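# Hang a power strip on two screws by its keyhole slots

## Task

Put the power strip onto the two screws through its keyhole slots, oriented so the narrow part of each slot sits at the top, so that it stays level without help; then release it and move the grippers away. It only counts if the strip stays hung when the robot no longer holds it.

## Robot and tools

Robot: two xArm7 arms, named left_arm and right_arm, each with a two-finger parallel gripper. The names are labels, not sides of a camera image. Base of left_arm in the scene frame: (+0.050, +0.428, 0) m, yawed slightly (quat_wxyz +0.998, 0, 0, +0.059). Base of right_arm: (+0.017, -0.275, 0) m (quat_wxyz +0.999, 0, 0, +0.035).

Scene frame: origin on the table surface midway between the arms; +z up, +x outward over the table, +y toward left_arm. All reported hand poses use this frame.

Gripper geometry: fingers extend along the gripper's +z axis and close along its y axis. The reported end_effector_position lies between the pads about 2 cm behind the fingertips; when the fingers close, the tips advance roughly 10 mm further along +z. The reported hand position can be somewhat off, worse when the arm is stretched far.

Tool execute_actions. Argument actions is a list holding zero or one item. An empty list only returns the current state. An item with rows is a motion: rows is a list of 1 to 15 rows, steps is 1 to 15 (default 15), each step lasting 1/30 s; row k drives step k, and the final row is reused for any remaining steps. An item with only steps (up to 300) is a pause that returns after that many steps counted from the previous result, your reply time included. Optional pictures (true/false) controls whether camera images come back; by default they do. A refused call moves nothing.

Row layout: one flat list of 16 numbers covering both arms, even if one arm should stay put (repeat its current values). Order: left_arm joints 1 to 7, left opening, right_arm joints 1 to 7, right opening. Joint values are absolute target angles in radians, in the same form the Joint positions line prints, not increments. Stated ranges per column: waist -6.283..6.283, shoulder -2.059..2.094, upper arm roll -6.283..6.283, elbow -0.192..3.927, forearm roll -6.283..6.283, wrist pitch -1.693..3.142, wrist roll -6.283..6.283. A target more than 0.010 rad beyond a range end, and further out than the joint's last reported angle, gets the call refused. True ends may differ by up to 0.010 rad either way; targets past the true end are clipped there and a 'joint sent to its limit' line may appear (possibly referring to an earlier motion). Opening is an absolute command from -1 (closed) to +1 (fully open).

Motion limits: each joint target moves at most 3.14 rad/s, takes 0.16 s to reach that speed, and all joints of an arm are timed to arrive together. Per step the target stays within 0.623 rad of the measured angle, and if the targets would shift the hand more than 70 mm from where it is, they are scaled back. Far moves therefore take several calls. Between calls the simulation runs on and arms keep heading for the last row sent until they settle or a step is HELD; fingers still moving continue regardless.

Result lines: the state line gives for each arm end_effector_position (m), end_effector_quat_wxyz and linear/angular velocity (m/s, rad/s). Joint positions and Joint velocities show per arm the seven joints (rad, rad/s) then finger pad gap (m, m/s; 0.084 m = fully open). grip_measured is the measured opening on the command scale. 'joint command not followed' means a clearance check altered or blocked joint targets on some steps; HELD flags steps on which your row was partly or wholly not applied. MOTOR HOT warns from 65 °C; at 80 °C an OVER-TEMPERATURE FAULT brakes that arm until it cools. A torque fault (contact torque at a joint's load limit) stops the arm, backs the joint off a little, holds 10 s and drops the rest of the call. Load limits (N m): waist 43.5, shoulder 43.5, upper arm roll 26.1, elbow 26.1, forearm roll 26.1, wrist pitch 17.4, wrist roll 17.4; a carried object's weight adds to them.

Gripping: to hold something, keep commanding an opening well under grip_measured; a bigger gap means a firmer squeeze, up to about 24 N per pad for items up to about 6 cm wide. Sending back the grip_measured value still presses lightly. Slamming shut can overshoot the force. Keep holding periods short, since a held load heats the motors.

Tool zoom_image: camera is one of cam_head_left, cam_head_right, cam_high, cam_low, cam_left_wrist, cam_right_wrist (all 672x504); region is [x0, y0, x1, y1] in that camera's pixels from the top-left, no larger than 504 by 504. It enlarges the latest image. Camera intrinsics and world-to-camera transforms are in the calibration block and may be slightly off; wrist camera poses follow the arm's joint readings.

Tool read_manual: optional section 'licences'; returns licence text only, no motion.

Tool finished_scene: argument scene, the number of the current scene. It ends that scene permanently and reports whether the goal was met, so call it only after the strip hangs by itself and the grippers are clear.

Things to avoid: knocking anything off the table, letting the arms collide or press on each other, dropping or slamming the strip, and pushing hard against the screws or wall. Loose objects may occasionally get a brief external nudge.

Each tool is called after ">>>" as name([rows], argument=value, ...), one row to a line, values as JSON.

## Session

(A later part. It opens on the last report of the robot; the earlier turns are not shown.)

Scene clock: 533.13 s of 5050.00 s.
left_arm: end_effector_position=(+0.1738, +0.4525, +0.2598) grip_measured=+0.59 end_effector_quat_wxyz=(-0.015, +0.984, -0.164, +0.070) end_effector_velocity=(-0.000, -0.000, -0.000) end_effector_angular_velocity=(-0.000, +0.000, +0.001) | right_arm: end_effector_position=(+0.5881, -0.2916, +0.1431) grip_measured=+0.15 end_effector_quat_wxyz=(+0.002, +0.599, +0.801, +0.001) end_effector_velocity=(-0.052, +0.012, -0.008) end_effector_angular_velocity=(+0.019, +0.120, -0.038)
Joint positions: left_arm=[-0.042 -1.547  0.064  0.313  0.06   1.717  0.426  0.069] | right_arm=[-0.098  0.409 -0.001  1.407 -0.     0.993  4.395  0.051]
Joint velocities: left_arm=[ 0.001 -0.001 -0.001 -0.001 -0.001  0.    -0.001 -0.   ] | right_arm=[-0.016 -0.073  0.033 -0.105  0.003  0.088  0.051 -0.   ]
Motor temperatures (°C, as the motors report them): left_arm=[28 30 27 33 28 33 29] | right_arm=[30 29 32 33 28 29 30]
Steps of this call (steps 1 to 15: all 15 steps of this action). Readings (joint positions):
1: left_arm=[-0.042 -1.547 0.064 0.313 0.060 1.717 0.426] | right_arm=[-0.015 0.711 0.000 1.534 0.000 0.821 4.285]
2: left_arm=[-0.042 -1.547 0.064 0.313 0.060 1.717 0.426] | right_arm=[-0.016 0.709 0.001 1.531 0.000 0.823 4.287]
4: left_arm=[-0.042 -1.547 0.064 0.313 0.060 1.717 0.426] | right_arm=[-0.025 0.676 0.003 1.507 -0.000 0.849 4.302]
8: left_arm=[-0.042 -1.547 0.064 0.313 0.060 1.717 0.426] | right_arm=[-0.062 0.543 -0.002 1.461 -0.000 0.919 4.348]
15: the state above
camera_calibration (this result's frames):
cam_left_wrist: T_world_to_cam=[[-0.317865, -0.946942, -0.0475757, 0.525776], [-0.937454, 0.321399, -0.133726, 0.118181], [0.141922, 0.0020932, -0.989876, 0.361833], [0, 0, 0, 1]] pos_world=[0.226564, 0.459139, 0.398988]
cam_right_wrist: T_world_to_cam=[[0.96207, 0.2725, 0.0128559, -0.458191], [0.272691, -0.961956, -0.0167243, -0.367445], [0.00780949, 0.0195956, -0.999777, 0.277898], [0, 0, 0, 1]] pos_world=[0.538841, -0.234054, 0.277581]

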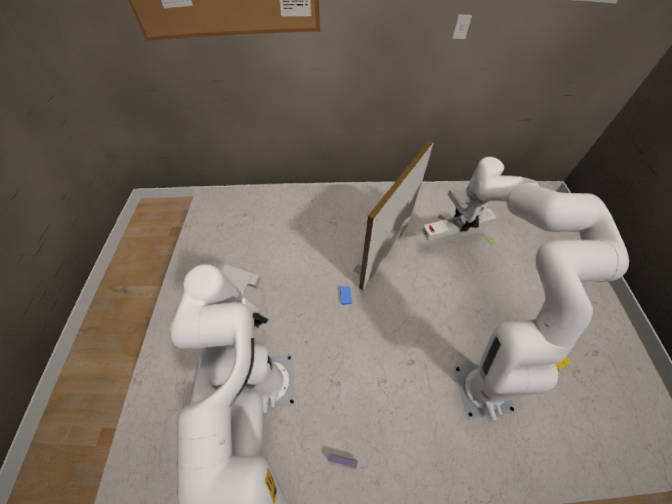

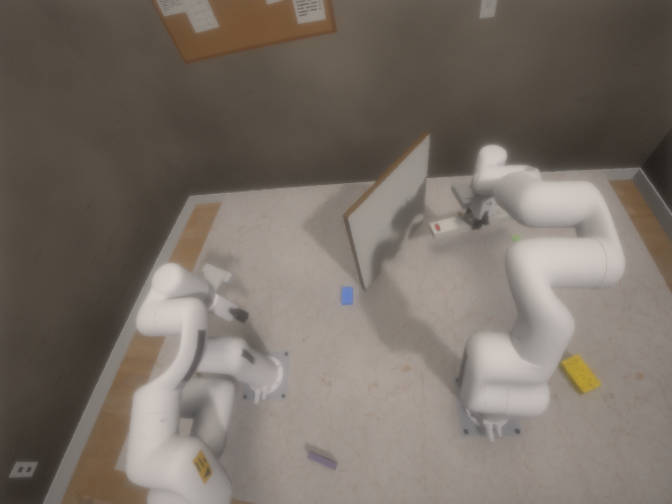

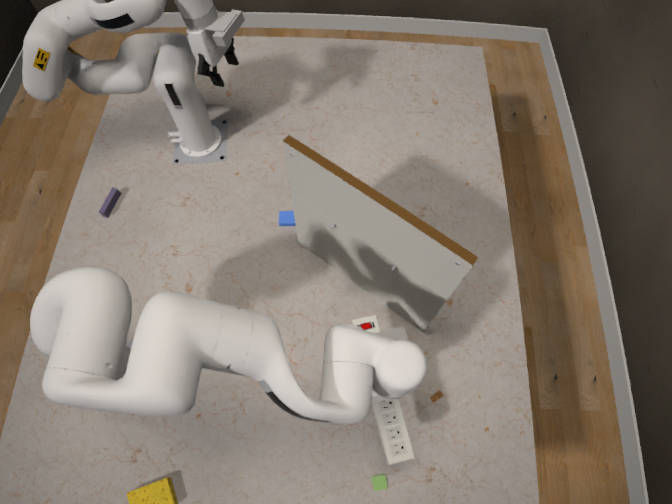

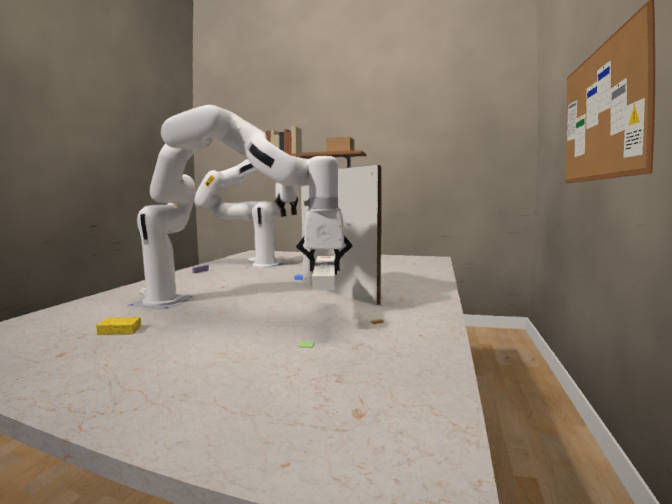

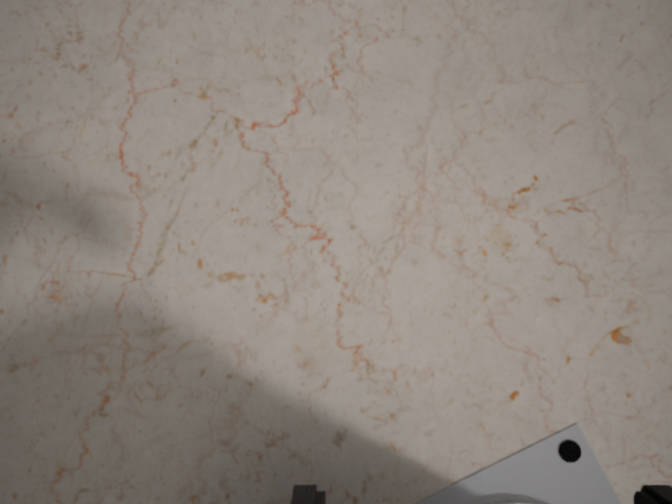

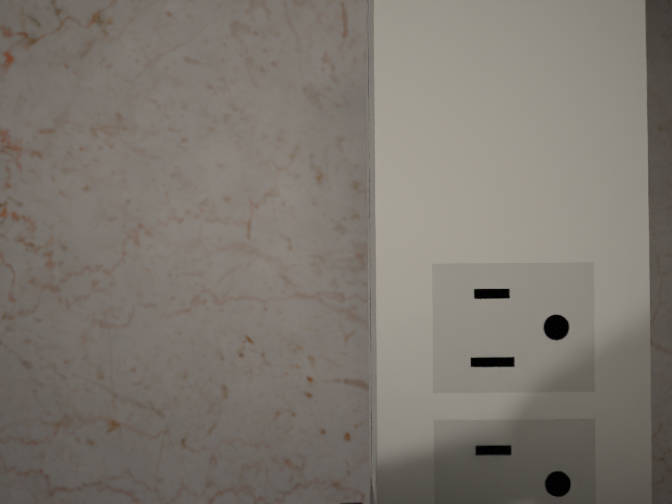

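>>> execute_actions([
  {"rows":[[-0.042,-1.547,0.064,0.313,0.06,1.717,0.426,0.6,-0.5,-0.2,0,0.8,0,1.0,4.6,-1]],"steps":15},
], pictures=false)

>>> execute_actions([
  {"steps":20},
], pictures=false)

>>> execute_actions([
  {"rows":[[-0.042,-1.547,0.064,0.313,0.06,1.717,0.426,0.6,-0.5,-0.2,0,0.6,2.07,1.4,5.008,-1]],"steps":15},
], pictures=false)

>>> execute_actions([
  {"steps":30},
], pictures=false)

>>> execute_actions([
  {"rows":[[-0.042,-1.547,0.064,0.313,0.06,1.717,0.426,0.6,-0.256,0.017,0,0.361,2.07,1.4,5.008,-1]],"steps":15},
])

Scene clock: 542.97 s of 5050.00 s.
left_arm: end_effector_position=(+0.1738, +0.4525, +0.2598) grip_measured=+0.59 end_effector_quat_wxyz=(-0.015, +0.984, -0.164, +0.070) end_effector_velocity=(-0.000, +0.000, -0.000) end_effector_angular_velocity=(-0.001, +0.002, +0.001) | right_arm: end_effector_position=(+0.4590, -0.4079, +0.1888) grip_measured=+0.15 end_effector_quat_wxyz=(+0.001, +0.745, +0.667, +0.000) end_effector_velocity=(-0.363, -0.206, +0.055) end_effector_angular_velocity=(+0.003, -0.001, -0.982)
Joint positions: left_arm=[-0.042 -1.547  0.064  0.313  0.06   1.717  0.426  0.069] | right_arm=[-0.36   0.01  -0.002  1.011 -0.     1.     4.53   0.051]
Joint velocities: left_arm=[ 0.001  0.     0.    -0.001  0.     0.001 -0.     0.   ] | right_arm=[-0.657 -0.987  0.003 -0.986  0.001  0.     0.327 -0.   ]
Motor temperatures (°C, as the motors report them): left_arm=[28 30 27 33 28 33 29] | right_arm=[30 29 32 34 28 29 30]
Steps of this call (steps 1 to 15: the robot went on to your last target; steps 16 to 90: nothing new was sent; then 6.33 s passed at rest; steps 91 to 105: all 15 steps of this action). Readings (joint positions):
91: left_arm=[-0.042 -1.547 0.064 0.313 0.060 1.717 0.426] | right_arm=[-0.100 0.400 0.000 1.400 -0.000 1.000 4.400]
92: left_arm=[-0.042 -1.547 0.064 0.313 0.060 1.717 0.426] | right_arm=[-0.102 0.397 0.001 1.396 0.000 1.000 4.402]
94: left_arm=[-0.042 -1.547 0.064 0.313 0.060 1.717 0.426] | right_arm=[-0.125 0.361 0.007 1.355 0.000 0.999 4.415]
98: left_arm=[-0.042 -1.547 0.064 0.313 0.060 1.717 0.426] | right_arm=[-0.211 0.234 -0.002 1.235 -0.000 1.000 4.455]
105: the state above

Scene clock: 543.63 s of 5050.00 s.
left_arm: end_effector_position=(+0.1738, +0.4525, +0.2598) grip_measured=+0.59 end_effector_quat_wxyz=(-0.015, +0.984, -0.164, +0.070) end_effector_velocity=(-0.000, -0.000, -0.000) end_effector_angular_velocity=(-0.000, +0.001, -0.001) | right_arm: end_effector_position=(+0.3797, -0.4410, +0.1932) grip_measured=+0.15 end_effector_quat_wxyz=(-0.000, +0.810, +0.586, -0.000) end_effector_velocity=(-0.002, -0.001, +0.000) end_effector_angular_velocity=(+0.001, -0.001, -0.007)
Joint positions: left_arm=[-0.042 -1.547  0.064  0.313  0.06   1.717  0.426  0.069] | right_arm=[-0.499 -0.199  0.     0.801  0.     1.     4.6    0.051]
Joint velocities: left_arm=[-0.001 -0.    -0.    -0.001 -0.     0.001  0.     0.   ] | right_arm=[-0.003 -0.005 -0.002 -0.004  0.001  0.001  0.001 -0.   ]
Motor temperatures (°C, as the motors report them): left_arm=[28 30 27 33 28 33 29] | right_arm=[30 29 32 34 28 29 30]
Steps of this call (steps 1 to 20: the robot went on to your last target). Readings (joint positions):
1: left_arm=[-0.042 -1.547 0.064 0.313 0.060 1.717 0.426] | right_arm=[-0.382 -0.023 -0.001 0.978 -0.000 1.000 4.541]
2: left_arm=[-0.042 -1.547 0.064 0.313 0.060 1.717 0.426] | right_arm=[-0.404 -0.057 -0.001 0.945 -0.000 1.000 4.552]
4: left_arm=[-0.042 -1.547 0.064 0.313 0.060 1.717 0.426] | right_arm=[-0.448 -0.122 -0.001 0.879 -0.000 1.000 4.574]
8: left_arm=[-0.042 -1.547 0.064 0.313 0.060 1.717 0.426] | right_arm=[-0.490 -0.184 -0.002 0.816 -0.000 1.001 4.594]
20: the state above

Scene clock: 544.13 s of 5050.00 s.
left_arm: end_effector_position=(+0.1738, +0.4525, +0.2598) grip_measured=+0.59 end_effector_quat_wxyz=(-0.015, +0.984, -0.164, +0.070) end_effector_velocity=(+0.000, +0.000, -0.000) end_effector_angular_velocity=(-0.001, -0.001, +0.001) | right_arm: end_effector_position=(+0.3399, -0.2776, +0.1712) grip_measured=+0.15 end_effector_quat_wxyz=(-0.331, +0.892, +0.294, +0.094) end_effector_velocity=(+0.131, +0.396, +0.160) end_effector_angular_velocity=(+1.884, +0.207, -1.536)
Joint positions: left_arm=[-0.042 -1.547  0.064  0.313  0.06   1.717  0.426  0.069] | right_arm=[-0.5   -0.199  0.001  0.655  0.643  1.287  4.893  0.051]
Joint velocities: left_arm=[ 0.    -0.     0.001 -0.     0.    -0.001 -0.     0.   ] | right_arm=[ 0.002 -0.     0.004 -0.259  2.092  0.515  0.526  0.   ]
Motor temperatures (°C, as the motors report them): left_arm=[28 30 27 33 28 33 29] | right_arm=[30 29 32 34 28 29 30]
Steps of this call (steps 1 to 15: all 15 steps of this action). Readings (joint positions):
1: left_arm=[-0.042 -1.547 0.064 0.313 0.060 1.717 0.426] | right_arm=[-0.500 -0.199 0.000 0.800 0.000 1.000 4.600]
2: left_arm=[-0.042 -1.547 0.064 0.313 0.060 1.717 0.426] | right_arm=[-0.500 -0.200 0.000 0.800 0.004 1.003 4.603]
4: left_arm=[-0.042 -1.547 0.064 0.313 0.060 1.717 0.426] | right_arm=[-0.500 -0.201 -0.000 0.789 0.046 1.028 4.631]
8: left_arm=[-0.042 -1.547 0.064 0.313 0.060 1.717 0.426] | right_arm=[-0.500 -0.199 0.000 0.732 0.223 1.133 4.736]
15: the state above

Scene clock: 545.13 s of 5050.00 s.
left_arm: end_effector_position=(+0.1738, +0.4525, +0.2598) grip_measured=+0.59 end_effector_quat_wxyz=(-0.015, +0.984, -0.164, +0.070) end_effector_velocity=(-0.000, +0.000, -0.000) end_effector_angular_velocity=(+0.001, +0.001, +0.000) | right_arm: end_effector_position=(+0.5164, -0.2768, +0.3795) grip_measured=+0.15 end_effector_quat_wxyz=(+0.618, -0.606, +0.155, -0.477) end_effector_velocity=(+0.002, -0.006, +0.006) end_effector_angular_velocity=(+0.019, -0.012, -0.021)
Joint positions: left_arm=[-0.042 -1.547  0.064  0.313  0.06   1.717  0.426  0.069] | right_arm=[-0.5   -0.2    0.     0.6    2.067  1.4    5.008  0.051]
Joint velocities: left_arm=[ 0.    -0.    -0.001 -0.001 -0.     0.    -0.    -0.   ] | right_arm=[-0.001 -0.001 -0.002  0.002  0.028  0.003  0.001  0.   ]
Motor temperatures (°C, as the motors report them): left_arm=[28 30 27 33 28 33 29] | right_arm=[30 29 32 34 28 29 30]
Steps of this call (steps 1 to 30: the robot went on to your last target). Readings (joint positions):
1: left_arm=[-0.042 -1.547 0.064 0.313 0.060 1.717 0.426] | right_arm=[-0.500 -0.200 0.001 0.647 0.714 1.303 4.909]
2: left_arm=[-0.042 -1.547 0.064 0.313 0.060 1.717 0.426] | right_arm=[-0.500 -0.200 0.001 0.640 0.786 1.317 4.924]
4: left_arm=[-0.042 -1.547 0.064 0.313 0.060 1.717 0.426] | right_arm=[-0.500 -0.200 0.001 0.629 0.931 1.340 4.947]
8: left_arm=[-0.042 -1.547 0.064 0.313 0.060 1.717 0.426] | right_arm=[-0.500 -0.200 0.001 0.616 1.214 1.368 4.976]
30: the state above

Scene clock: 545.63 s of 5050.00 s.
left_arm: end_effector_position=(+0.1738, +0.4525, +0.2598) grip_measured=+0.59 end_effector_quat_wxyz=(-0.015, +0.984, -0.164, +0.070) end_effector_velocity=(+0.000, -0.000, -0.000) end_effector_angular_velocity=(+0.001, +0.000, -0.001) | right_arm: end_effector_position=(+0.4585, -0.1634, +0.2153) grip_measured=+0.15 end_effector_quat_wxyz=(+0.660, -0.655, +0.233, -0.284) end_effector_velocity=(-0.214, +0.232, -0.313) end_effector_angular_velocity=(+0.180, +0.801, +0.439)
Joint positions: left_arm=[-0.042 -1.547  0.064  0.313  0.06   1.717  0.426  0.069] | right_arm=[-0.293 -0.016  0.001  0.397  2.07   1.4    5.008  0.051]
Joint velocities: left_arm=[-0.001  0.    -0.001 -0.    -0.    -0.     0.    -0.   ] | right_arm=[ 0.43   0.387  0.01  -0.433  0.    -0.002  0.     0.   ]
Motor temperatures (°C, as the motors report them): left_arm=[28 30 27 33 28 33 29] | right_arm=[30 29 32 34 28 29 30]
Steps of this call (steps 1 to 15: all 15 steps of this action). Readings (joint positions):
1: left_arm=[-0.042 -1.547 0.064 0.313 0.060 1.717 0.426] | right_arm=[-0.500 -0.200 0.000 0.600 2.068 1.400 5.008]
2: left_arm=[-0.042 -1.547 0.064 0.313 0.060 1.717 0.426] | right_arm=[-0.496 -0.197 -0.001 0.597 2.068 1.400 5.008]
4: left_arm=[-0.042 -1.547 0.064 0.313 0.060 1.717 0.426] | right_arm=[-0.468 -0.174 -0.005 0.574 2.070 1.401 5.008]
8: left_arm=[-0.042 -1.547 0.064 0.313 0.060 1.717 0.426] | right_arm=[-0.404 -0.114 0.001 0.505 2.069 1.400 5.008]
15: the state above
camera_calibration (this result's frames):
cam_left_wrist: T_world_to_cam=[[-0.317865, -0.946942, -0.0475755, 0.525776], [-0.937454, 0.321399, -0.133726, 0.118181], [0.141921, 0.00209304, -0.989876, 0.361833], [0, 0, 0, 1]] pos_world=[0.226563, 0.459139, 0.398988]
cam_right_wrist: T_world_to_cam=[[0.0556174, -0.0178518, -0.998293, 0.216521], [-0.718439, 0.693611, -0.0524294, 0.525061], [0.693363, 0.720128, 0.0257514, -0.0721182], [0, 0, 0, 1]] pos_world=[0.415186, -0.308389, 0.245537]

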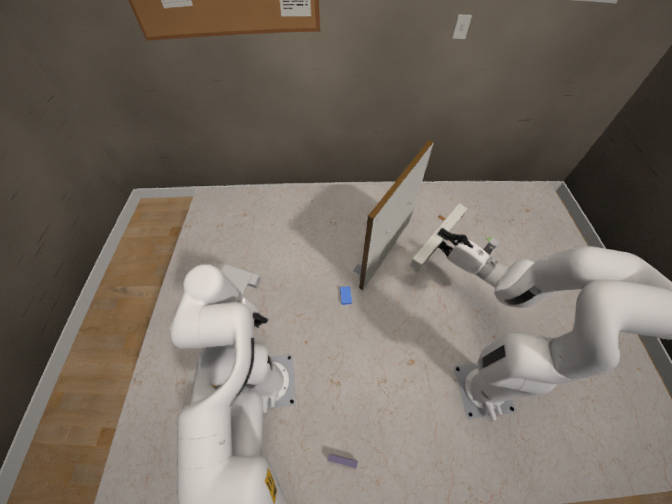

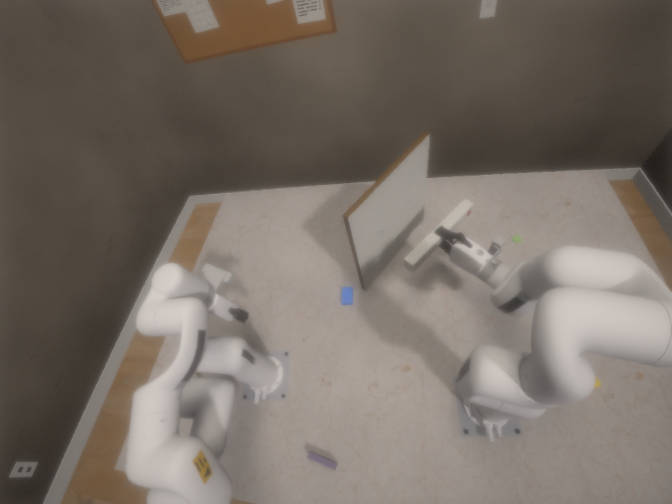

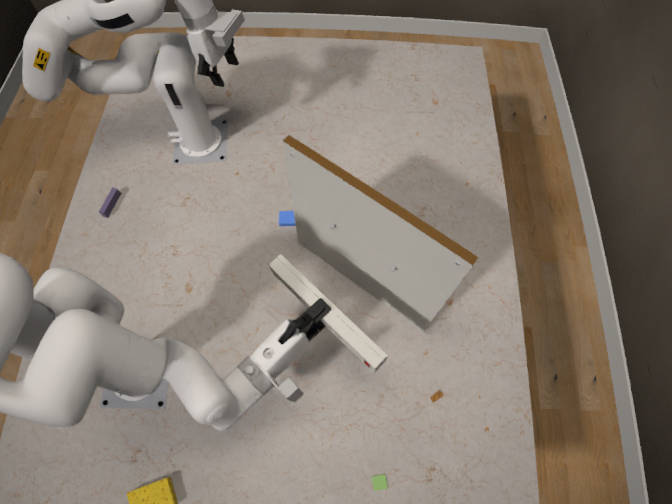

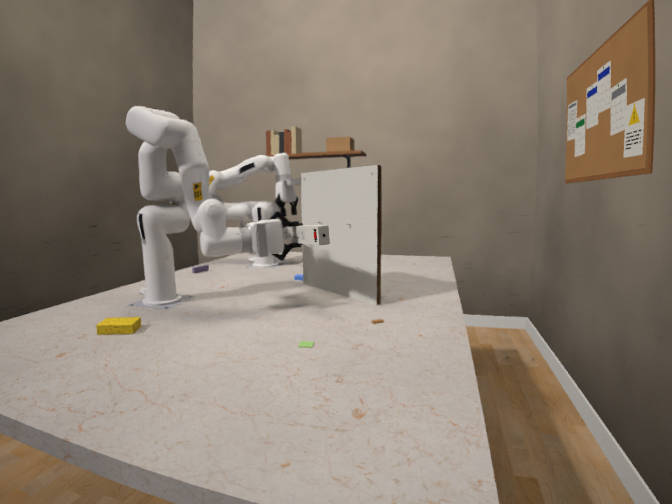

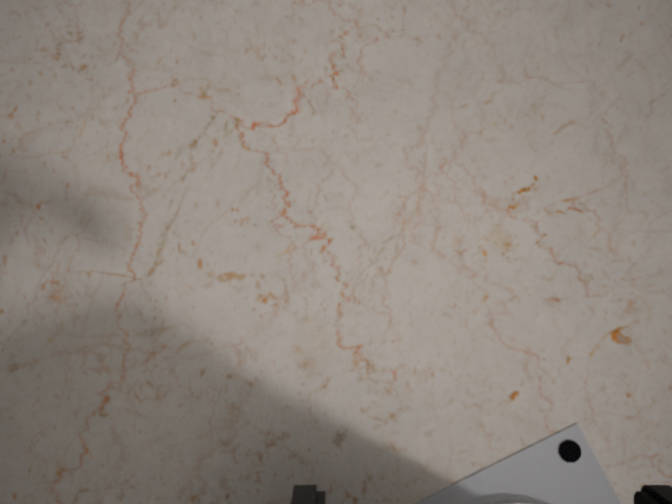

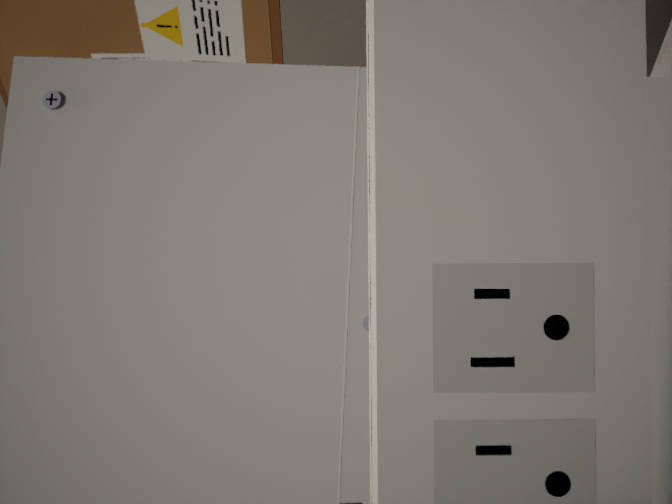

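>>> execute_actions([
  {"rows":[[-0.042,-1.547,0.064,0.313,0.06,1.717,0.426,0.6,-0.12,0.03,0,0.52,2.11,1.29,5.12,-1]],"steps":15},
], pictures=false)

>>> execute_actions([
  {"steps":10},
])

>>> zoom_image(camera="cam_high", region=[260,170,460,340])

>>> zoom_image(camera="cam_low", region=[280,190,400,280])

Scene clock: 556.93 s of 5050.00 s.
left_arm: end_effector_position=(+0.1738, +0.4525, +0.2598) grip_measured=+0.59 end_effector_quat_wxyz=(-0.015, +0.984, -0.164, +0.070) end_effector_velocity=(+0.000, +0.000, +0.000) end_effector_angular_velocity=(+0.001, -0.002, +0.000) | right_arm: end_effector_position=(+0.4826, -0.1097, +0.2187) grip_measured=+0.15 end_effector_quat_wxyz=(+0.664, -0.675, +0.226, -0.228) end_effector_velocity=(+0.008, +0.004, +0.008) end_effector_angular_velocity=(+0.001, -0.006, +0.003)
Joint positions: left_arm=[-0.042 -1.547  0.064  0.313  0.06   1.717  0.426  0.069] | right_arm=[-0.122  0.03  -0.001  0.517  2.109  1.291  5.119  0.051]
Joint velocities: left_arm=[ 0.     0.    -0.001  0.001 -0.    -0.001 -0.    -0.   ] | right_arm=[ 0.015  0.    -0.     0.026  0.007 -0.014  0.015 -0.   ]
Motor temperatures (°C, as the motors report them): left_arm=[28 30 27 33 28 33 29] | right_arm=[30 29 32 33 28 29 30]
Steps of this call (steps 1 to 30: the robot went on to your last target; steps 31 to 90: nothing new was sent; then 7.80 s passed at rest; steps 91 to 105: all 15 steps of this action). Readings (joint positions):
91: left_arm=[-0.042 -1.547 0.064 0.313 0.060 1.717 0.426] | right_arm=[-0.256 0.017 -0.000 0.361 2.070 1.400 5.008]
92: left_arm=[-0.042 -1.547 0.064 0.313 0.060 1.717 0.426] | right_arm=[-0.253 0.017 -0.001 0.364 2.071 1.397 5.011]
94: left_arm=[-0.042 -1.547 0.064 0.313 0.060 1.717 0.426] | right_arm=[-0.220 0.022 -0.003 0.399 2.081 1.367 5.040]
98: left_arm=[-0.042 -1.547 0.064 0.313 0.060 1.717 0.426] | right_arm=[-0.140 0.026 0.003 0.501 2.104 1.311 5.101]
105: the state above

Scene clock: 557.27 s of 5050.00 s.
left_arm: end_effector_position=(+0.1738, +0.4525, +0.2598) grip_measured=+0.59 end_effector_quat_wxyz=(-0.015, +0.984, -0.164, +0.070) end_effector_velocity=(-0.000, -0.000, +0.001) end_effector_angular_velocity=(-0.001, -0.001, +0.000) | right_arm: end_effector_position=(+0.4834, -0.1089, +0.2198) grip_measured=+0.15 end_effector_quat_wxyz=(+0.665, -0.675, +0.225, -0.228) end_effector_velocity=(+0.000, +0.001, +0.000) end_effector_angular_velocity=(-0.000, -0.001, +0.002)
Joint positions: left_arm=[-0.042 -1.547  0.064  0.313  0.06   1.717  0.426  0.069] | right_arm=[-0.12   0.03  -0.     0.52   2.11   1.29   5.12   0.051]
Joint velocities: left_arm=[-0.    -0.     0.001  0.002 -0.     0.001 -0.    -0.   ] | right_arm=[ 0.001 -0.     0.001  0.001 -0.    -0.001  0.001 -0.   ]
Motor temperatures (°C, as the motors report them): left_arm=[28 30 27 33 28 33 29] | right_arm=[30 29 32 33 28 29 30]
Steps of this call (steps 1 to 10: the robot went on to your last target). Readings (joint positions):
1: left_arm=[-0.042 -1.547 0.064 0.313 0.060 1.717 0.426] | right_arm=[-0.122 0.030 -0.001 0.517 2.110 1.291 5.119]
2: left_arm=[-0.042 -1.547 0.064 0.313 0.060 1.717 0.426] | right_arm=[-0.121 0.030 -0.000 0.518 2.110 1.291 5.119]
4: left_arm=[-0.042 -1.547 0.064 0.313 0.060 1.717 0.426] | right_arm=[-0.121 0.030 -0.000 0.519 2.110 1.290 5.120]
8: left_arm=[-0.042 -1.547 0.064 0.313 0.060 1.717 0.426] | right_arm=[-0.120 0.030 -0.000 0.520 2.110 1.290 5.120]
10: the state above
camera_calibration (this result's frames):
cam_left_wrist: T_world_to_cam=[[-0.317865, -0.946942, -0.0475754, 0.525776], [-0.937454, 0.321399, -0.133726, 0.118181], [0.141921, 0.00209292, -0.989876, 0.361833], [0, 0, 0, 1]] pos_world=[0.226564, 0.459139, 0.398988]
cam_right_wrist: T_world_to_cam=[[-0.0154896, -0.0144017, -0.999776, 0.255653], [-0.783094, 0.621895, 0.00317421, 0.516601], [0.62171, 0.782968, -0.0209108, -0.0770074], [0, 0, 0, 1]] pos_world=[0.456384, -0.257296, 0.252346]

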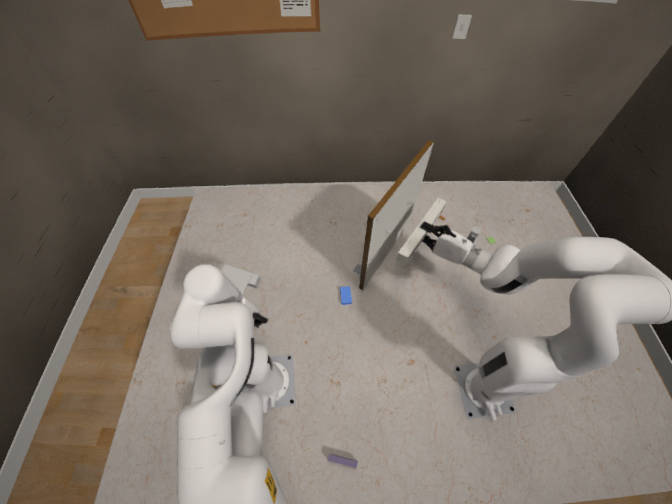

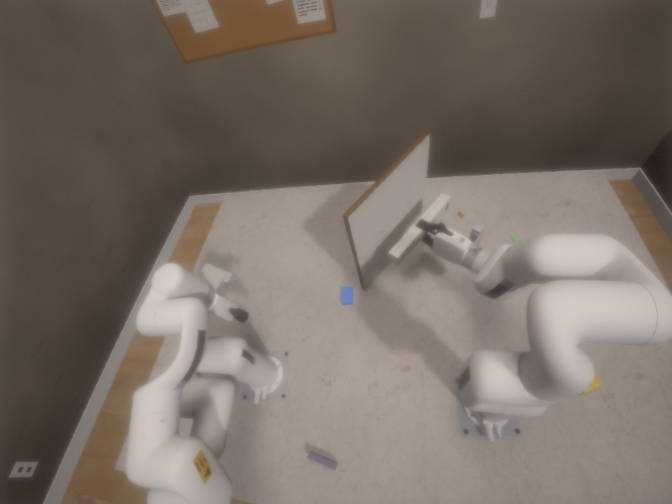

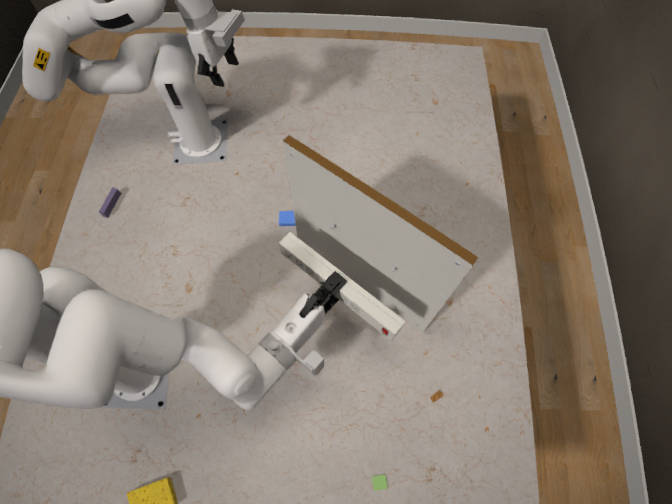

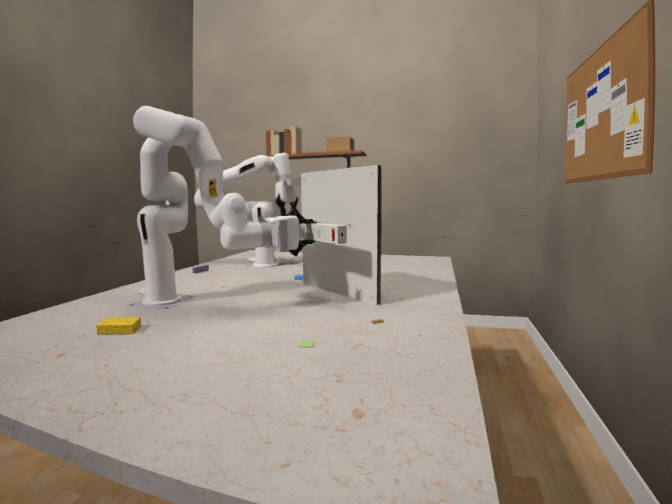

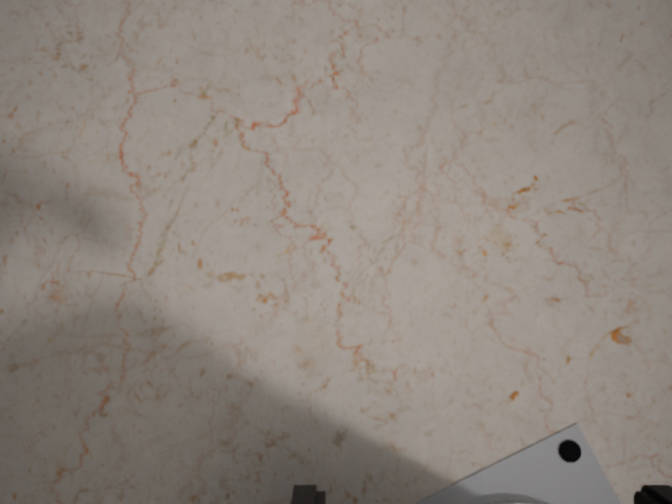

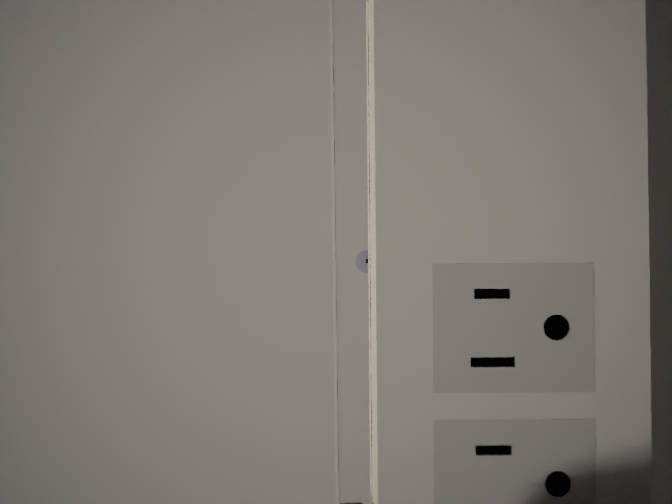

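Region (260, 170, 460, 340) of cam_high's 672x504 image, scaled by 2.520, with more detail than that image has; it fills the top 428 rows of this view, and the rest is white.

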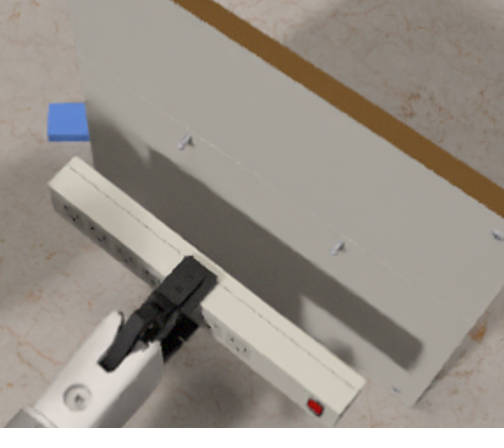

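Region (280, 190, 400, 280) of cam_low's 672x504 image, scaled by 4.200, with more detail than that image has; it fills the top 378 rows of this view, and the rest is white.

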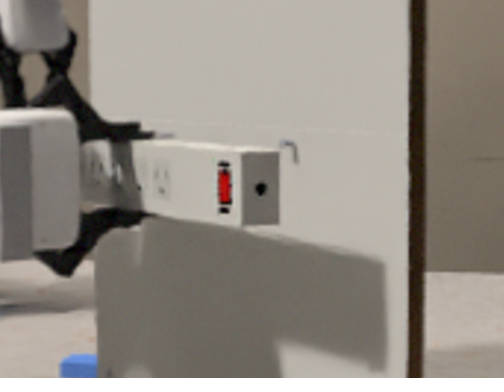

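>>> execute_actions([
  {"rows":[[-0.042,-1.547,0.064,0.313,0.06,1.717,0.426,0.6,-0.047,0.012,0,0.648,2.092,1.219,5.228,-1]],"steps":15},
], pictures=false)

>>> execute_actions([
  {"steps":10},
])

>>> zoom_image(camera="cam_high", region=[260,170,460,340])

Scene clock: 581.10 s of 5050.00 s.
left_arm: end_effector_position=(+0.1738, +0.4525, +0.2598) grip_measured=+0.59 end_effector_quat_wxyz=(-0.015, +0.984, -0.164, +0.070) end_effector_velocity=(+0.000, -0.000, +0.000) end_effector_angular_velocity=(-0.000, -0.002, +0.000) | right_arm: end_effector_position=(+0.5116, -0.0822, +0.2633) grip_measured=+0.15 end_effector_quat_wxyz=(+0.673, -0.678, +0.201, -0.216) end_effector_velocity=(+0.005, +0.005, +0.011) end_effector_angular_velocity=(+0.004, -0.013, +0.008)
Joint positions: left_arm=[-0.042 -1.547  0.064  0.313  0.06   1.717  0.426  0.069] | right_arm=[-0.048  0.013 -0.     0.645  2.092  1.219  5.227  0.051]
Joint velocities: left_arm=[-0.    -0.001  0.    -0.    -0.    -0.001 -0.    -0.   ] | right_arm=[ 0.008 -0.005  0.003  0.023 -0.    -0.006  0.013  0.   ]
Motor temperatures (°C, as the motors report them): left_arm=[28 30 27 33 28 33 29] | right_arm=[30 28 32 33 28 29 30]
Steps of this call (steps 1 to 15: the robot went on to your last target; steps 16 to 90: nothing new was sent; then 20.33 s passed at rest; steps 91 to 105: all 15 steps of this action). Readings (joint positions):
91: left_arm=[-0.042 -1.547 0.064 0.313 0.060 1.717 0.426] | right_arm=[-0.120 0.030 -0.000 0.520 2.110 1.290 5.120]
92: left_arm=[-0.042 -1.547 0.064 0.313 0.060 1.717 0.426] | right_arm=[-0.118 0.030 -0.000 0.523 2.109 1.287 5.124]
94: left_arm=[-0.042 -1.547 0.064 0.313 0.060 1.717 0.426] | right_arm=[-0.097 0.027 -0.002 0.556 2.104 1.264 5.156]
98: left_arm=[-0.042 -1.547 0.064 0.313 0.060 1.717 0.426] | right_arm=[-0.056 0.011 0.003 0.637 2.095 1.232 5.212]
105: the state above

Scene clock: 581.43 s of 5050.00 s.
left_arm: end_effector_position=(+0.1738, +0.4525, +0.2598) grip_measured=+0.59 end_effector_quat_wxyz=(-0.015, +0.984, -0.164, +0.070) end_effector_velocity=(+0.000, -0.000, -0.000) end_effector_angular_velocity=(+0.000, +0.000, -0.001) | right_arm: end_effector_position=(+0.5121, -0.0816, +0.2647) grip_measured=+0.15 end_effector_quat_wxyz=(+0.673, -0.678, +0.200, -0.217) end_effector_velocity=(+0.000, +0.000, +0.001) end_effector_angular_velocity=(-0.001, -0.002, +0.002)
Joint positions: left_arm=[-0.042 -1.547  0.064  0.313  0.06   1.717  0.426  0.069] | right_arm=[-0.047  0.012 -0.     0.648  2.092  1.219  5.228  0.051]
Joint velocities: left_arm=[-0.     0.    -0.    -0.001  0.    -0.001  0.    -0.   ] | right_arm=[ 0.001 -0.     0.     0.003 -0.002 -0.001  0.001 -0.   ]
Motor temperatures (°C, as the motors report them): left_arm=[28 30 27 33 28 33 29] | right_arm=[30 28 32 33 28 29 30]
Steps of this call (steps 1 to 10: the robot went on to your last target). Readings (joint positions):
1: left_arm=[-0.042 -1.547 0.064 0.313 0.060 1.717 0.426] | right_arm=[-0.048 0.013 -0.000 0.646 2.092 1.219 5.227]
2: left_arm=[-0.042 -1.547 0.064 0.313 0.060 1.717 0.426] | right_arm=[-0.048 0.012 -0.000 0.646 2.092 1.219 5.227]
4: left_arm=[-0.042 -1.547 0.064 0.313 0.060 1.717 0.426] | right_arm=[-0.047 0.012 -0.000 0.647 2.092 1.219 5.228]
8: left_arm=[-0.042 -1.547 0.064 0.313 0.060 1.717 0.426] | right_arm=[-0.047 0.012 -0.000 0.648 2.092 1.219 5.228]
10: the state above
camera_calibration (this result's frames):
cam_left_wrist: T_world_to_cam=[[-0.317865, -0.946942, -0.0475756, 0.525776], [-0.937454, 0.321399, -0.133726, 0.118181], [0.141921, 0.00209315, -0.989876, 0.361833], [0, 0, 0, 1]] pos_world=[0.226563, 0.459139, 0.398988]
cam_right_wrist: T_world_to_cam=[[0.00684795, -0.0144521, -0.999872, 0.289911], [-0.815937, 0.577973, -0.0139422, 0.539651], [0.5781, 0.815928, -0.00783407, -0.093708], [0, 0, 0, 1]] pos_world=[0.492509, -0.231255, 0.296664]

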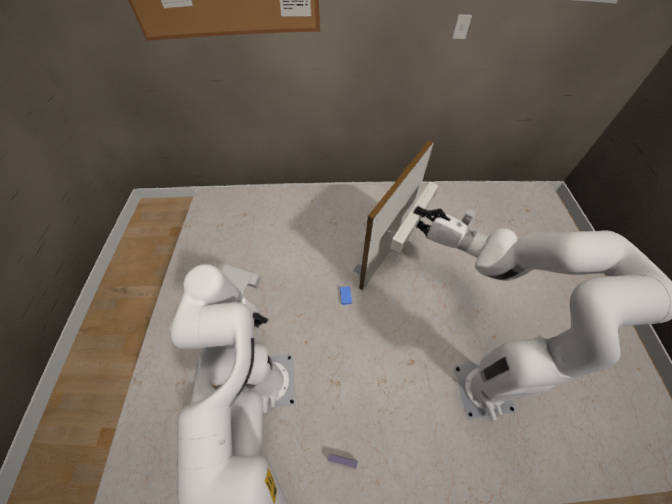

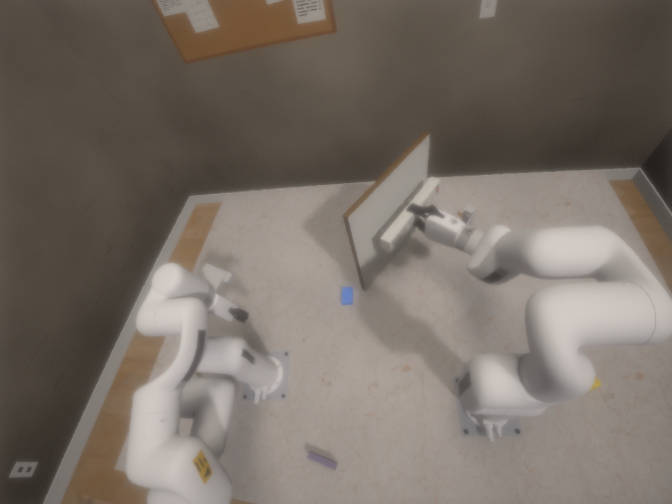

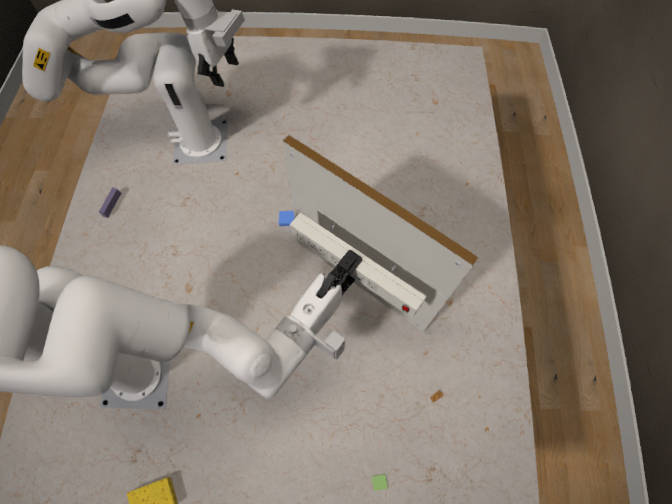

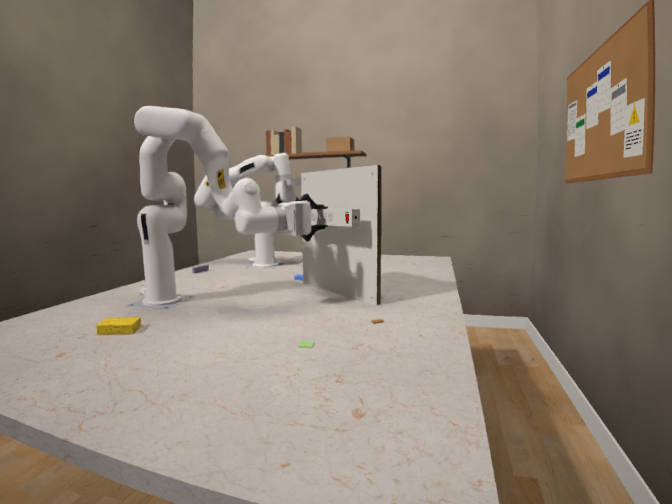

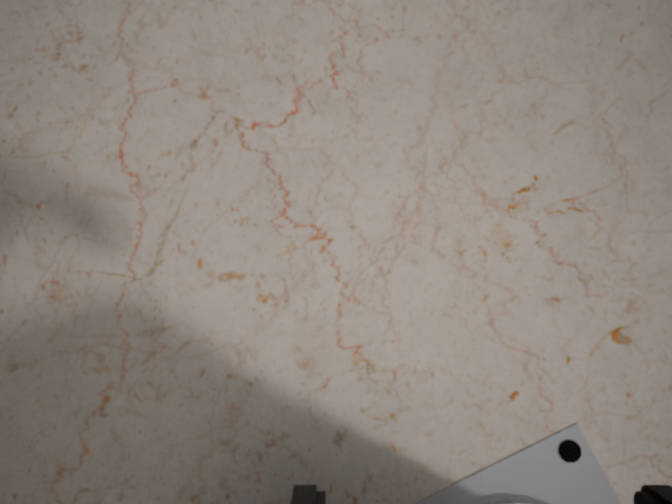

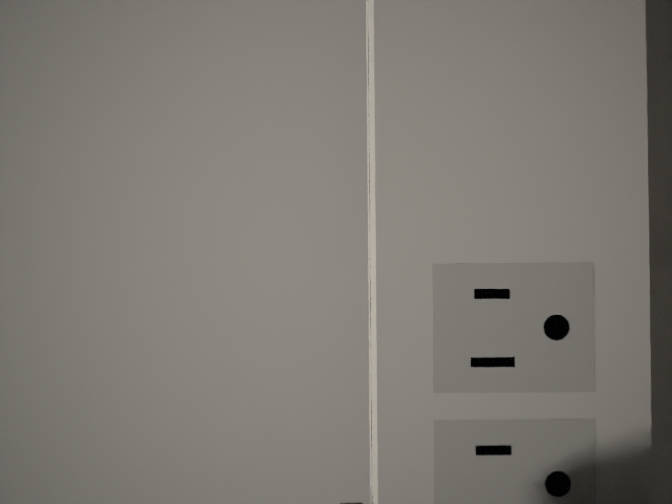

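Region (260, 170, 460, 340) of cam_high's 672x504 image, scaled by 2.520, with more detail than that image has; it fills the top 428 rows of this view, and the rest is white.

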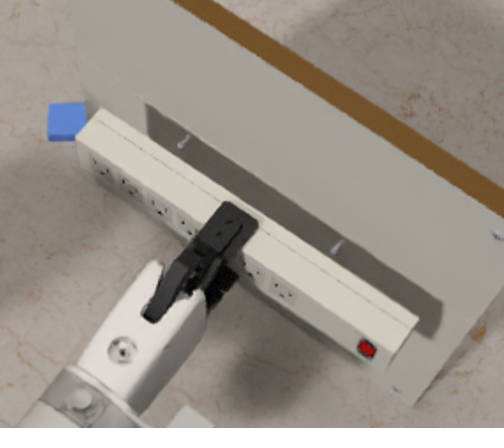

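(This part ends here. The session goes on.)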